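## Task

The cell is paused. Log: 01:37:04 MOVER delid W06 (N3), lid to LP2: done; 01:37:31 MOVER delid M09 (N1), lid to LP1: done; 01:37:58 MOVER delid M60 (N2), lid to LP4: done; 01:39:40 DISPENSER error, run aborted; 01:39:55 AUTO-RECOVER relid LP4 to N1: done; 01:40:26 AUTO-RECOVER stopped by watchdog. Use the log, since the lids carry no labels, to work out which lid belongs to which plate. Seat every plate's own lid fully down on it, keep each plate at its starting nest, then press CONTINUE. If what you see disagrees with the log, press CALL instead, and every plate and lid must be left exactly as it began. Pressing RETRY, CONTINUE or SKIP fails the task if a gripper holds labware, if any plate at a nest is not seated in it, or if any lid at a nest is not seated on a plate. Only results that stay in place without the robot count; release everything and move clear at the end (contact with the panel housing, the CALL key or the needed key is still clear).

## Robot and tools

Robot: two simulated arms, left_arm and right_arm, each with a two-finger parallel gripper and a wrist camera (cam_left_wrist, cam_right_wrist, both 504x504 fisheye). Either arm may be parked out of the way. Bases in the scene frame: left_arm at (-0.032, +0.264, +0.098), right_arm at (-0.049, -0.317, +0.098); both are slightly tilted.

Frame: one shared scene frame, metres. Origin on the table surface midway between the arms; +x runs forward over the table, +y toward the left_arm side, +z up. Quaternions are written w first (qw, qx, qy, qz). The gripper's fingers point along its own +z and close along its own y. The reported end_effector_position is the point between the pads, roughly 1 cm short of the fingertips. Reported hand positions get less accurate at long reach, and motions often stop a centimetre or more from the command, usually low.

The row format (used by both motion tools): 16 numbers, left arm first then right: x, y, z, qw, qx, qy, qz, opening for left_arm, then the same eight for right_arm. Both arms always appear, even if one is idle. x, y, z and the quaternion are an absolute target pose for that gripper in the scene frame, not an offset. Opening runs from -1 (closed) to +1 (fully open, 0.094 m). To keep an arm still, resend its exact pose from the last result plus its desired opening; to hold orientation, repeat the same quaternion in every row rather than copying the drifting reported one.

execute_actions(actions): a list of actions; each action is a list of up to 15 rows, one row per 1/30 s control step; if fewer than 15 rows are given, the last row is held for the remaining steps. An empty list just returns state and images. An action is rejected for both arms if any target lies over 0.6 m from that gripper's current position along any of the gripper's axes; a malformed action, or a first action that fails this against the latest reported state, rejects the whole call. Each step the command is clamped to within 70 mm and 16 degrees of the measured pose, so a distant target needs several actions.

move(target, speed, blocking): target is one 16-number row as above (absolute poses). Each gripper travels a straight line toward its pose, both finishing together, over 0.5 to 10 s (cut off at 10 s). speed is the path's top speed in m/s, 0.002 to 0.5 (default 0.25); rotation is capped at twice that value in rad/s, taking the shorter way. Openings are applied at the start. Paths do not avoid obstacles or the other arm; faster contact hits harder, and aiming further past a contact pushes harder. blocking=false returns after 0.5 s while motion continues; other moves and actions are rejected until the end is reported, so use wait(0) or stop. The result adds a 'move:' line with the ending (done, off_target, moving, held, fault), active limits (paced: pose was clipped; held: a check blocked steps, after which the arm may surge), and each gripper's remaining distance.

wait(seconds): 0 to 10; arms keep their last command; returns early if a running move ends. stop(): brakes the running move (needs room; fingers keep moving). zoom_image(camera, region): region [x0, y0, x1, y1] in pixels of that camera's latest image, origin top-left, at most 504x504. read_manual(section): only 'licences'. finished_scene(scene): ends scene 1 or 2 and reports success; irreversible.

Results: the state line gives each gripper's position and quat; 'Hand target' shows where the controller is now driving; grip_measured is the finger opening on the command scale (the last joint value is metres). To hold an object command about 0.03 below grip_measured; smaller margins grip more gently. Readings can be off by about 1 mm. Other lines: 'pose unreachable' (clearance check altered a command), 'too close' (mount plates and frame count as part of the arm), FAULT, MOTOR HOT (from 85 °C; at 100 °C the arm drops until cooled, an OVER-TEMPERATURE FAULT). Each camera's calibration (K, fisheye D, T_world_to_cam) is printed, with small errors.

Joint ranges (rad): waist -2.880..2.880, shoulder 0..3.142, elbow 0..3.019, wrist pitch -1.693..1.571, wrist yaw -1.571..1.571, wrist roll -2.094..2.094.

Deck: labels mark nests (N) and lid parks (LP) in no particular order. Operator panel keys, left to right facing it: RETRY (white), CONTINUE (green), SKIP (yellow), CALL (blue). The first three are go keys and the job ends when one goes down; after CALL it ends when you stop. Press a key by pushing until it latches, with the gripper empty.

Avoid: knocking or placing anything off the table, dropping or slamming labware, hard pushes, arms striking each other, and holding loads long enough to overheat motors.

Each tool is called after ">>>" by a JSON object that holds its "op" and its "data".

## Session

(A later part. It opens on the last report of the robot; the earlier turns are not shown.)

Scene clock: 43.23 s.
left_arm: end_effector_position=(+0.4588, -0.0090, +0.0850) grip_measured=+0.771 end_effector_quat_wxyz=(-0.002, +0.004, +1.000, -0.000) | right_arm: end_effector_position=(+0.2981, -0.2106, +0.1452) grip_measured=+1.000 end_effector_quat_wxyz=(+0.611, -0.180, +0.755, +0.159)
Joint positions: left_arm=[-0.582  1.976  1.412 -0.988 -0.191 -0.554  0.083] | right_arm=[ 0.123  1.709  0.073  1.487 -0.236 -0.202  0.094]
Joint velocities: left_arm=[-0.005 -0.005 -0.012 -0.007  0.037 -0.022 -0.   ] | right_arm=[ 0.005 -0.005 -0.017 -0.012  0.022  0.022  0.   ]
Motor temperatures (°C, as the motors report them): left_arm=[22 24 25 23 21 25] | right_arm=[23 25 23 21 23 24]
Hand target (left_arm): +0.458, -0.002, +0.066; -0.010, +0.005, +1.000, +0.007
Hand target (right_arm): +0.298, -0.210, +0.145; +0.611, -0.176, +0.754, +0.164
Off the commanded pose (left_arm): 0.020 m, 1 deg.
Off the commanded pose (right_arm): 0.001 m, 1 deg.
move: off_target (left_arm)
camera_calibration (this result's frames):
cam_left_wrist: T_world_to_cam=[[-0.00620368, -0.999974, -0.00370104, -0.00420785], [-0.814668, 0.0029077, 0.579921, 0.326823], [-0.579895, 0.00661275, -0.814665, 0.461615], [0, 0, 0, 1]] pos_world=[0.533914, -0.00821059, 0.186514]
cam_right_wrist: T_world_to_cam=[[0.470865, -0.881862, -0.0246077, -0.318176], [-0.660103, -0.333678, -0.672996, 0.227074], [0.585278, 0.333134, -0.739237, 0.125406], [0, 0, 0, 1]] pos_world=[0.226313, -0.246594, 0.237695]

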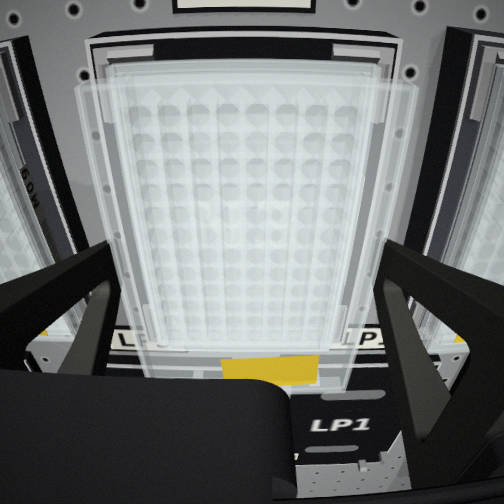

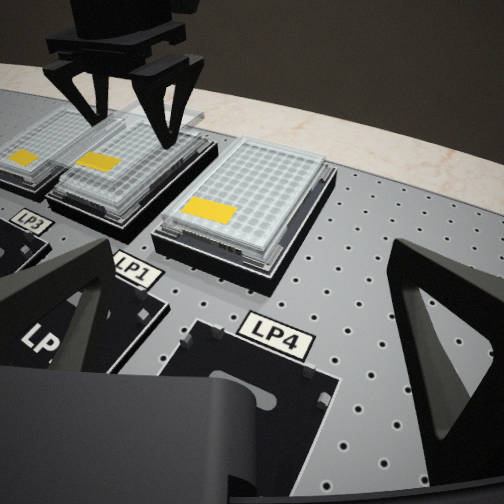

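>>> {"op": "execute_actions", "data": {"actions": [[[0.455,0.0005,0.057,-0.012,0.007,1,0.008,0.745,0.2984,-0.21,0.145,0.612,-0.176,0.754,0.164,1]]]}}

Scene clock: 43.80 s.
left_arm: end_effector_position=(+0.4575, -0.0072, +0.0793) grip_measured=+0.771 end_effector_quat_wxyz=(-0.001, +0.007, +1.000, -0.001) | right_arm: end_effector_position=(+0.2981, -0.2106, +0.1452) grip_measured=+1.000 end_effector_quat_wxyz=(+0.611, -0.180, +0.755, +0.159)
Joint positions: left_arm=[-0.579  1.978  1.399 -0.97  -0.191 -0.546  0.083] | right_arm=[ 0.123  1.709  0.073  1.487 -0.236 -0.202  0.094]
Joint velocities: left_arm=[-0.005 -0.005  0.007 -0.012 -0.037 -0.022  0.   ] | right_arm=[-0.005 -0.015 -0.007  0.022  0.007 -0.007  0.   ]
Motor temperatures (°C, as the motors report them): left_arm=[22 24 25 23 21 25] | right_arm=[23 25 23 21 23 24]
Hand target (left_arm): +0.455, +0.001, +0.057; -0.012, +0.007, +1.000, +0.008
Hand target (right_arm): +0.298, -0.210, +0.145; +0.611, -0.176, +0.754, +0.164
Off the commanded pose (left_arm): 0.024 m, 2 deg.
Off the commanded pose (right_arm): 0.001 m, 1 deg.
camera_calibration (this result's frames):
cam_left_wrist: T_world_to_cam=[[-0.0107831, -0.999938, -0.00291263, -0.000340525], [-0.815451, 0.00710777, 0.578782, 0.329481], [-0.578726, 0.00861619, -0.815477, 0.455678], [0, 0, 0, 1]] pos_world=[0.532384, -0.00660859, 0.180896]
cam_right_wrist: T_world_to_cam=[[0.470865, -0.881862, -0.0246077, -0.318176], [-0.660103, -0.333678, -0.672996, 0.227074], [0.585278, 0.333134, -0.739237, 0.125406], [0, 0, 0, 1]] pos_world=[0.226313, -0.246594, 0.237695]

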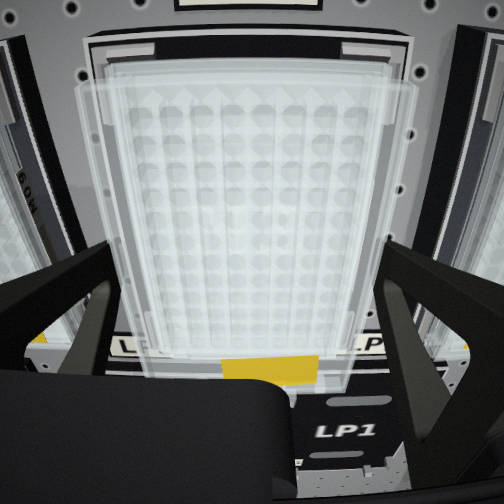

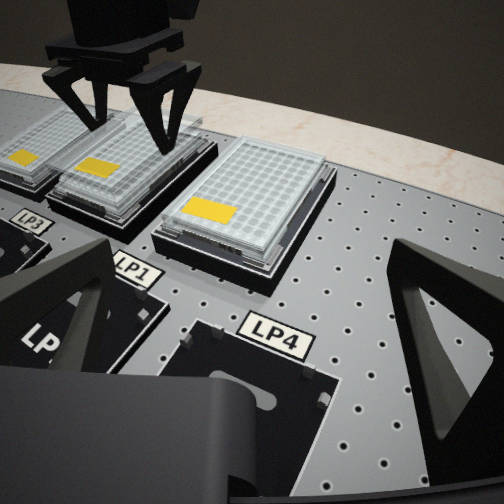

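>>> {"op": "execute_actions", "data": {"actions": [[[0.4565,0,0.053,-0.011,0.007,1,0.008,0.745,0.2984,-0.21,0.145,0.612,-0.176,0.754,0.164,1]]]}}

Scene clock: 44.33 s.
left_arm: end_effector_position=(+0.4583, -0.0077, +0.0756) grip_measured=+0.771 end_effector_quat_wxyz=(-0.000, +0.007, +1.000, -0.001) | right_arm: end_effector_position=(+0.2981, -0.2106, +0.1452) grip_measured=+1.000 end_effector_quat_wxyz=(+0.611, -0.180, +0.755, +0.159)
Joint positions: left_arm=[-0.578  1.985  1.399 -0.962 -0.192 -0.544  0.083] | right_arm=[ 0.123  1.709  0.073  1.487 -0.236 -0.202  0.094]
Joint velocities: left_arm=[-0.005  0.005 -0.002 -0.012 -0.007 -0.007 -0.   ] | right_arm=[-0.005  0.005  0.002  0.017 -0.007 -0.051  0.   ]
Motor temperatures (°C, as the motors report them): left_arm=[22 24 25 23 21 25] | right_arm=[23 25 23 21 23 24]
Hand target (left_arm): +0.456, +0.000, +0.054; -0.011, +0.007, +1.000, +0.008
Hand target (right_arm): +0.298, -0.210, +0.145; +0.611, -0.176, +0.754, +0.164
Off the commanded pose (left_arm): 0.024 m, 2 deg.
Off the commanded pose (right_arm): 0.001 m, 1 deg.
camera_calibration (this result's frames):
cam_left_wrist: T_world_to_cam=[[-0.0116525, -0.999929, -0.00259311, -0.000510717], [-0.816198, 0.00801321, 0.577717, 0.332763], [-0.577655, 0.00884833, -0.816233, 0.452704], [0, 0, 0, 1]] pos_world=[0.533101, -0.00718285, 0.177268]
cam_right_wrist: T_world_to_cam=[[0.470865, -0.881862, -0.0246077, -0.318176], [-0.660103, -0.333678, -0.672996, 0.227074], [0.585278, 0.333134, -0.739237, 0.125406], [0, 0, 0, 1]] pos_world=[0.226313, -0.246594, 0.237695]

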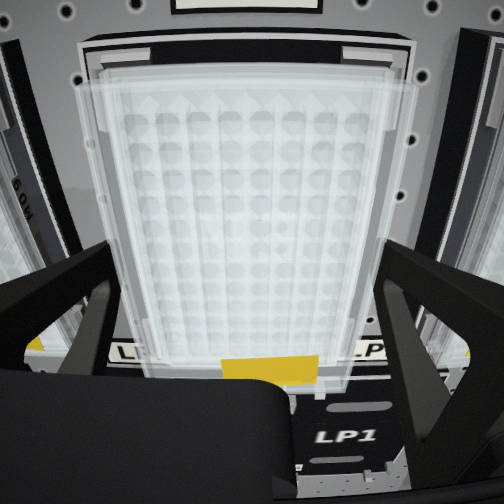

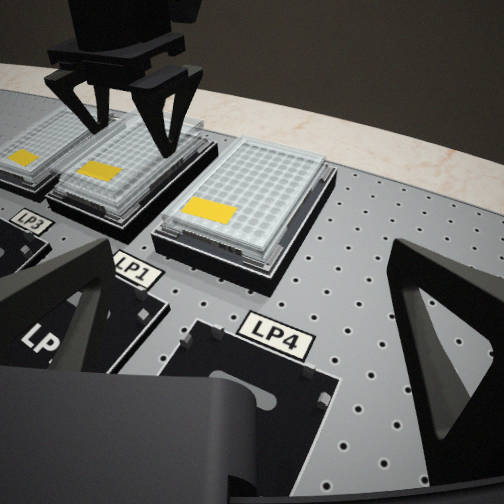

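>>> {"op": "execute_actions", "data": {"actions": [[[0.4565,0,0.049,-0.012,0.007,1,0.010,0.745,0.2984,-0.21,0.145,0.612,-0.176,0.754,0.164,1]],[[0.4565,0,0.045,-0.013,0.007,1,0.011,0.745,0.2984,-0.21,0.145,0.612,-0.176,0.754,0.164,1]]]}}

Scene clock: 45.40 s.
left_arm: end_effector_position=(+0.4576, -0.0077, +0.0668) grip_measured=+0.771 end_effector_quat_wxyz=(-0.003, +0.007, +1.000, +0.003) | right_arm: end_effector_position=(+0.2981, -0.2106, +0.1452) grip_measured=+1.000 end_effector_quat_wxyz=(+0.611, -0.180, +0.755, +0.159)
Joint positions: left_arm=[-0.576  2.001  1.399 -0.954 -0.195 -0.543  0.083] | right_arm=[ 0.123  1.709  0.073  1.487 -0.236 -0.202  0.094]
Joint velocities: left_arm=[-0.015 -0.005  0.002  0.002  0.007 -0.007 -0.001] | right_arm=[-0.024 -0.005 -0.007 -0.002 -0.037  0.066  0.   ]
Motor temperatures (°C, as the motors report them): left_arm=[22 24 25 23 21 25] | right_arm=[23 25 23 21 23 24]
Hand target (left_arm): +0.456, -0.000, +0.045; -0.013, +0.007, +1.000, +0.011
Hand target (right_arm): +0.298, -0.210, +0.145; +0.611, -0.176, +0.754, +0.164
Off the commanded pose (left_arm): 0.023 m, 1 deg.
Off the commanded pose (right_arm): 0.001 m, 1 deg.
camera_calibration (this result's frames):
cam_left_wrist: T_world_to_cam=[[-0.0125753, -0.999874, -0.00964959, 0.000386373], [-0.812939, 0.00460429, 0.58233, 0.335467], [-0.582213, 0.0151675, -0.812895, 0.447064], [0, 0, 0, 1]] pos_world=[0.533006, -0.00793911, 0.168067]
cam_right_wrist: T_world_to_cam=[[0.470865, -0.881862, -0.0246077, -0.318176], [-0.660103, -0.333678, -0.672996, 0.227074], [0.585278, 0.333134, -0.739237, 0.125406], [0, 0, 0, 1]] pos_world=[0.226313, -0.246594, 0.237695]

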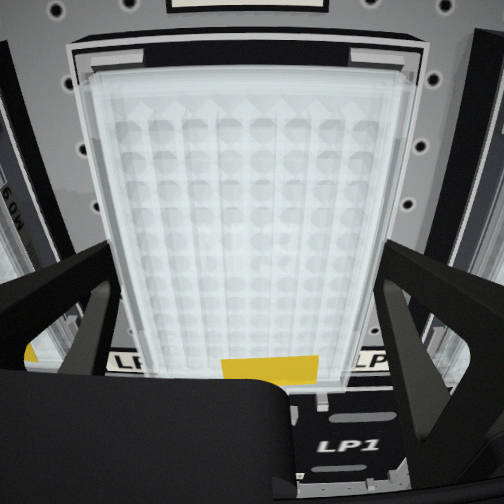

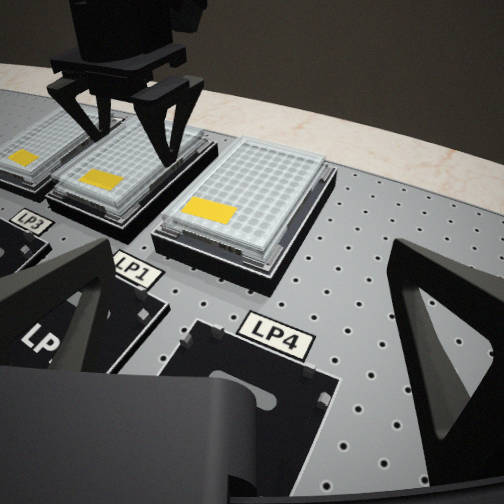

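>>> {"op": "execute_actions", "data": {"actions": [[[0.4576,-0.008,0.067,-0.003,0.007,1,0.003,1,0.2984,-0.21,0.145,0.612,-0.176,0.754,0.164,1]],[[0.463,-0.011,0.092,0.013,0.007,1,-0.008,1,0.2984,-0.21,0.145,0.612,-0.176,0.754,0.164,1]],[[0.46,-0.012,0.125,0.013,0.007,1,-0.008,1,0.2984,-0.21,0.145,0.612,-0.176,0.754,0.164,1]]]}}

>>> {"op": "move", "data": {"target": [0.01,0.03,0.2,0.22,0,0.975,0,-1,0.2984,-0.21,0.145,0.612,-0.176,0.754,0.164,1], "speed": 0.35}}

>>> {"op": "zoom_image", "data": {"camera": "cam_right_wrist", "region": [0,90,340,300]}}

Scene clock: 47.00 s.
left_arm: end_effector_position=(+0.4549, -0.0034, +0.1098) grip_measured=+0.999 end_effector_quat_wxyz=(+0.004, +0.008, +1.000, -0.002) | right_arm: end_effector_position=(+0.2981, -0.2106, +0.1452) grip_measured=+1.000 end_effector_quat_wxyz=(+0.611, -0.180, +0.755, +0.159)
Joint positions: left_arm=[-0.587  1.921  1.399 -1.018 -0.195 -0.549  0.094] | right_arm=[ 0.123  1.709  0.073  1.487 -0.236 -0.202  0.094]
Joint velocities: left_arm=[-0.015 -0.015  0.002 -0.027 -0.022 -0.022 -0.001] | right_arm=[ 0.015 -0.024 -0.022  0.012  0.022 -0.007  0.   ]
Motor temperatures (°C, as the motors report them): left_arm=[22 24 25 23 21 25] | right_arm=[23 25 23 21 23 24]
Hand target (left_arm): +0.459, -0.011, +0.125; +0.013, +0.007, +1.000, -0.008
Hand target (right_arm): +0.298, -0.210, +0.145; +0.611, -0.176, +0.754, +0.164
Off the commanded pose (left_arm): 0.018 m, 1 deg.
Off the commanded pose (right_arm): 0.001 m, 1 deg.
camera_calibration (this result's frames):
cam_left_wrist: T_world_to_cam=[[-0.0138661, -0.999904, -0.000323537, 0.00459231], [-0.82138, 0.0112059, 0.570271, 0.313346], [-0.570213, 0.00817321, -0.821457, 0.475845], [0, 0, 0, 1]] pos_world=[0.528772, -0.00280865, 0.212195]
cam_right_wrist: T_world_to_cam=[[0.470865, -0.881862, -0.0246077, -0.318176], [-0.660103, -0.333678, -0.672996, 0.227074], [0.585278, 0.333134, -0.739237, 0.125406], [0, 0, 0, 1]] pos_world=[0.226313, -0.246594, 0.237695]

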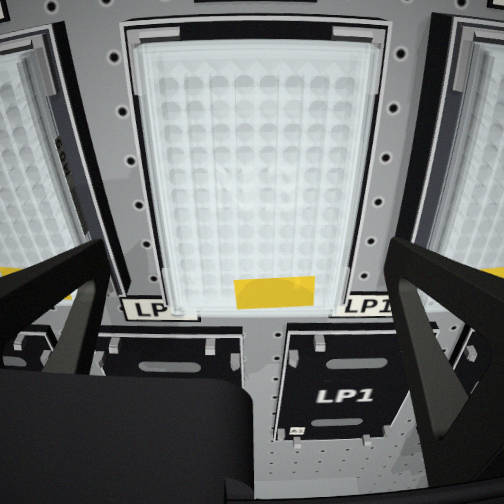

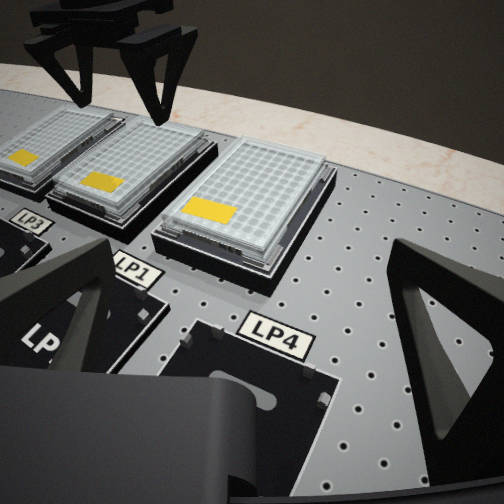

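Scene clock: 49.13 s.
left_arm: end_effector_position=(+0.0075, +0.0434, +0.1895) grip_measured=-0.998 end_effector_quat_wxyz=(+0.214, +0.009, +0.977, -0.008) | right_arm: end_effector_position=(+0.2981, -0.2106, +0.1452) grip_measured=+1.000 end_effector_quat_wxyz=(+0.611, -0.180, +0.755, +0.159)
Joint positions: left_arm=[-1.82   1.28   0.616 -1.175 -0.505 -1.82   0.   ] | right_arm=[ 0.123  1.709  0.073  1.487 -0.236 -0.202  0.094]
Joint velocities: left_arm=[ 0.005  0.005 -0.007 -0.017 -0.007 -0.007  0.   ] | right_arm=[-0.015 -0.005  0.007  0.007 -0.022  0.007  0.   ]
Motor temperatures (°C, as the motors report them): left_arm=[22 24 25 23 21 25] | right_arm=[23 25 23 21 23 24]
Hand target (left_arm): +0.008, +0.035, +0.196; +0.215, -0.000, +0.977, -0.008
Hand target (right_arm): +0.298, -0.210, +0.145; +0.611, -0.176, +0.754, +0.164
Off the commanded pose (left_arm): 0.017 m, 2 deg.
Off the commanded pose (right_arm): 0.001 m, 1 deg.
move: off_target (left_arm)
camera_calibration (this result's frames):
cam_left_wrist: T_world_to_cam=[[-0.0163108, -0.999827, 0.00892945, 0.0434512], [-0.982814, 0.0176743, 0.183749, -0.0259528], [-0.183875, -0.0057789, -0.982933, 0.314094], [0, 0, 0, 1]] pos_world=[0.032956, 0.0457175, 0.313114]
cam_right_wrist: T_world_to_cam=[[0.470865, -0.881862, -0.0246077, -0.318176], [-0.660103, -0.333678, -0.672996, 0.227074], [0.585278, 0.333134, -0.739237, 0.125406], [0, 0, 0, 1]] pos_world=[0.226313, -0.246594, 0.237695]

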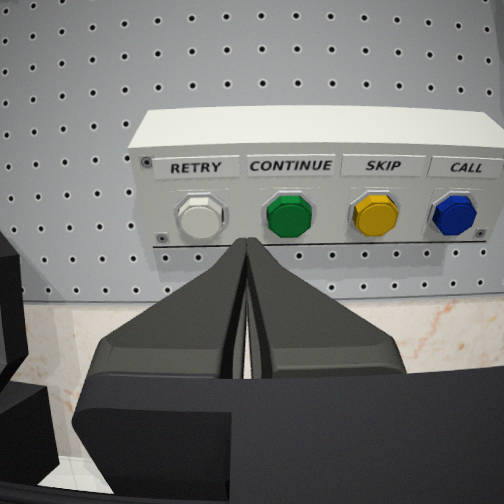

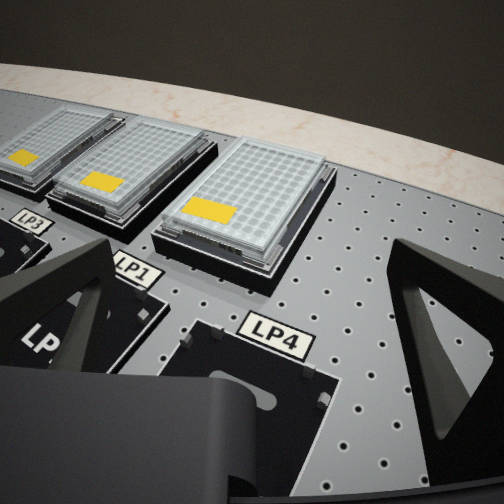

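Region (0, 90, 340, 300) of cam_right_wrist's 504x504 image, scaled by 1.482, with more detail than that image has; it fills the top 311 rows of this view, and the rest is white.

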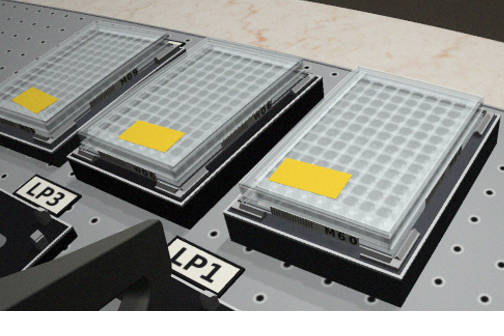

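All lids are seated. Pressing CONTINUE, at about (0.009, 0.02, 0.08).

>>> {"op": "move", "data": {"target": [-0.016,0.021,0.114,0.3,0,0.954,0,-1,0.2984,-0.21,0.145,0.612,-0.176,0.754,0.164,1], "speed": 0.15}}

>>> {"op": "move", "data": {"target": [0.012,0.027,0.07,0.3,0,0.954,0,-1,0.2984,-0.21,0.145,0.612,-0.176,0.754,0.164,1], "speed": 0.04}}

Scene clock: 50.30 s.
left_arm: end_effector_position=(-0.0137, +0.0239, +0.1151) grip_measured=-0.998 end_effector_quat_wxyz=(+0.299, +0.005, +0.954, +0.008) | right_arm: end_effector_position=(+0.2981, -0.2106, +0.1452) grip_measured=+1.000 end_effector_quat_wxyz=(+0.611, -0.180, +0.755, +0.159)
Joint positions: left_arm=[-1.937  1.641  0.609 -0.985 -0.619 -2.007  0.   ] | right_arm=[ 0.123  1.709  0.073  1.487 -0.236 -0.202  0.094]
Joint velocities: left_arm=[ 0.005 -0.005 -0.007 -0.007 -0.066  0.007 -0.002] | right_arm=[ 0.005 -0.015  0.007 -0.007  0.007  0.066  0.   ]
Motor temperatures (°C, as the motors report them): left_arm=[22 24 25 23 21 25] | right_arm=[23 25 23 21 23 24]
Hand target (left_arm): -0.017, +0.020, +0.114; +0.299, +0.001, +0.954, -0.001
Hand target (right_arm): +0.298, -0.210, +0.145; +0.611, -0.176, +0.754, +0.164
Off the commanded pose (left_arm): 0.004 m, 1 deg.
Off the commanded pose (right_arm): 0.001 m, 1 deg.
move: done
camera_calibration (this result's frames):
cam_left_wrist: T_world_to_cam=[[0.000536196, -0.999777, -0.0211205, 0.0280287], [-0.999961, -0.000721963, 0.00878894, -0.0123937], [-0.00880222, 0.021115, -0.999738, 0.240686], [0, 0, 0, 1]] pos_world=[-0.0102897, 0.0229315, 0.241324]
cam_right_wrist: T_world_to_cam=[[0.470865, -0.881862, -0.0246077, -0.318176], [-0.660103, -0.333678, -0.672996, 0.227074], [0.585278, 0.333134, -0.739237, 0.125406], [0, 0, 0, 1]] pos_world=[0.226313, -0.246594, 0.237695]

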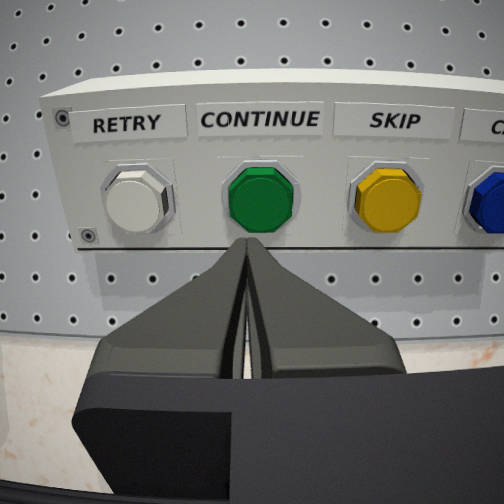

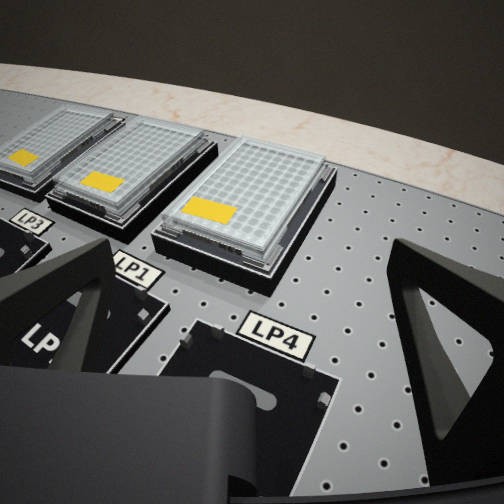

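Scene clock: 51.43 s.
left_arm: end_effector_position=(+0.0018, +0.0201, +0.0885) grip_measured=-0.998 end_effector_quat_wxyz=(+0.298, +0.001, +0.955, -0.011) | right_arm: end_effector_position=(+0.2981, -0.2106, +0.1452) grip_measured=+1.000 end_effector_quat_wxyz=(+0.611, -0.180, +0.755, +0.159)
Joint positions: left_arm=[-1.879  1.681  0.554 -0.808 -0.653 -1.933  0.   ] | right_arm=[ 0.123  1.709  0.073  1.487 -0.236 -0.202  0.094]
Joint velocities: left_arm=[-0.015 -0.005 -0.007 -0.002  0.066  0.066  0.001] | right_arm=[ 0.005 -0.005  0.002  0.002  0.037  0.051  0.   ]
Motor temperatures (°C, as the motors report them): left_arm=[22 24 25 23 21 25] | right_arm=[23 25 23 21 23 24]
move: unfinished (the scene ended)
camera_calibration (this result's frames):
cam_left_wrist: T_world_to_cam=[[-0.00498251, -0.999824, 0.018084, 0.0201839], [-0.999924, 0.00518584, 0.0112143, 0.00297418], [-0.0113061, -0.0180267, -0.999774, 0.215098], [0, 0, 0, 1]] pos_world=[0.00550644, 0.0240425, 0.214651]
cam_right_wrist: T_world_to_cam=[[0.470865, -0.881862, -0.0246077, -0.318176], [-0.660103, -0.333678, -0.672996, 0.227074], [0.585278, 0.333134, -0.739237, 0.125406], [0, 0, 0, 1]] pos_world=[0.226313, -0.246594, 0.237695]
The task's run has ended: the event that ends the task has happened.

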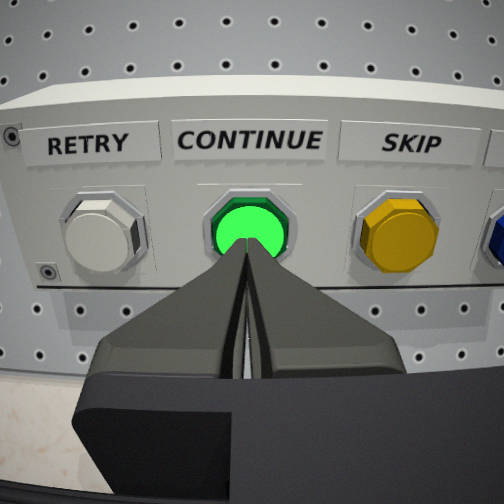

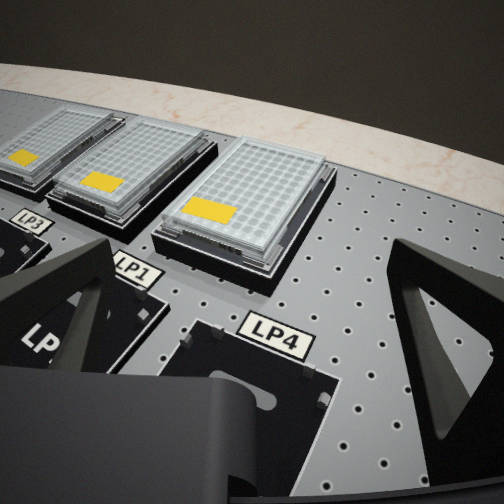

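>>> {"op": "finished_scene", "data": {"scene": 2}}

The scene is finished: the task was done.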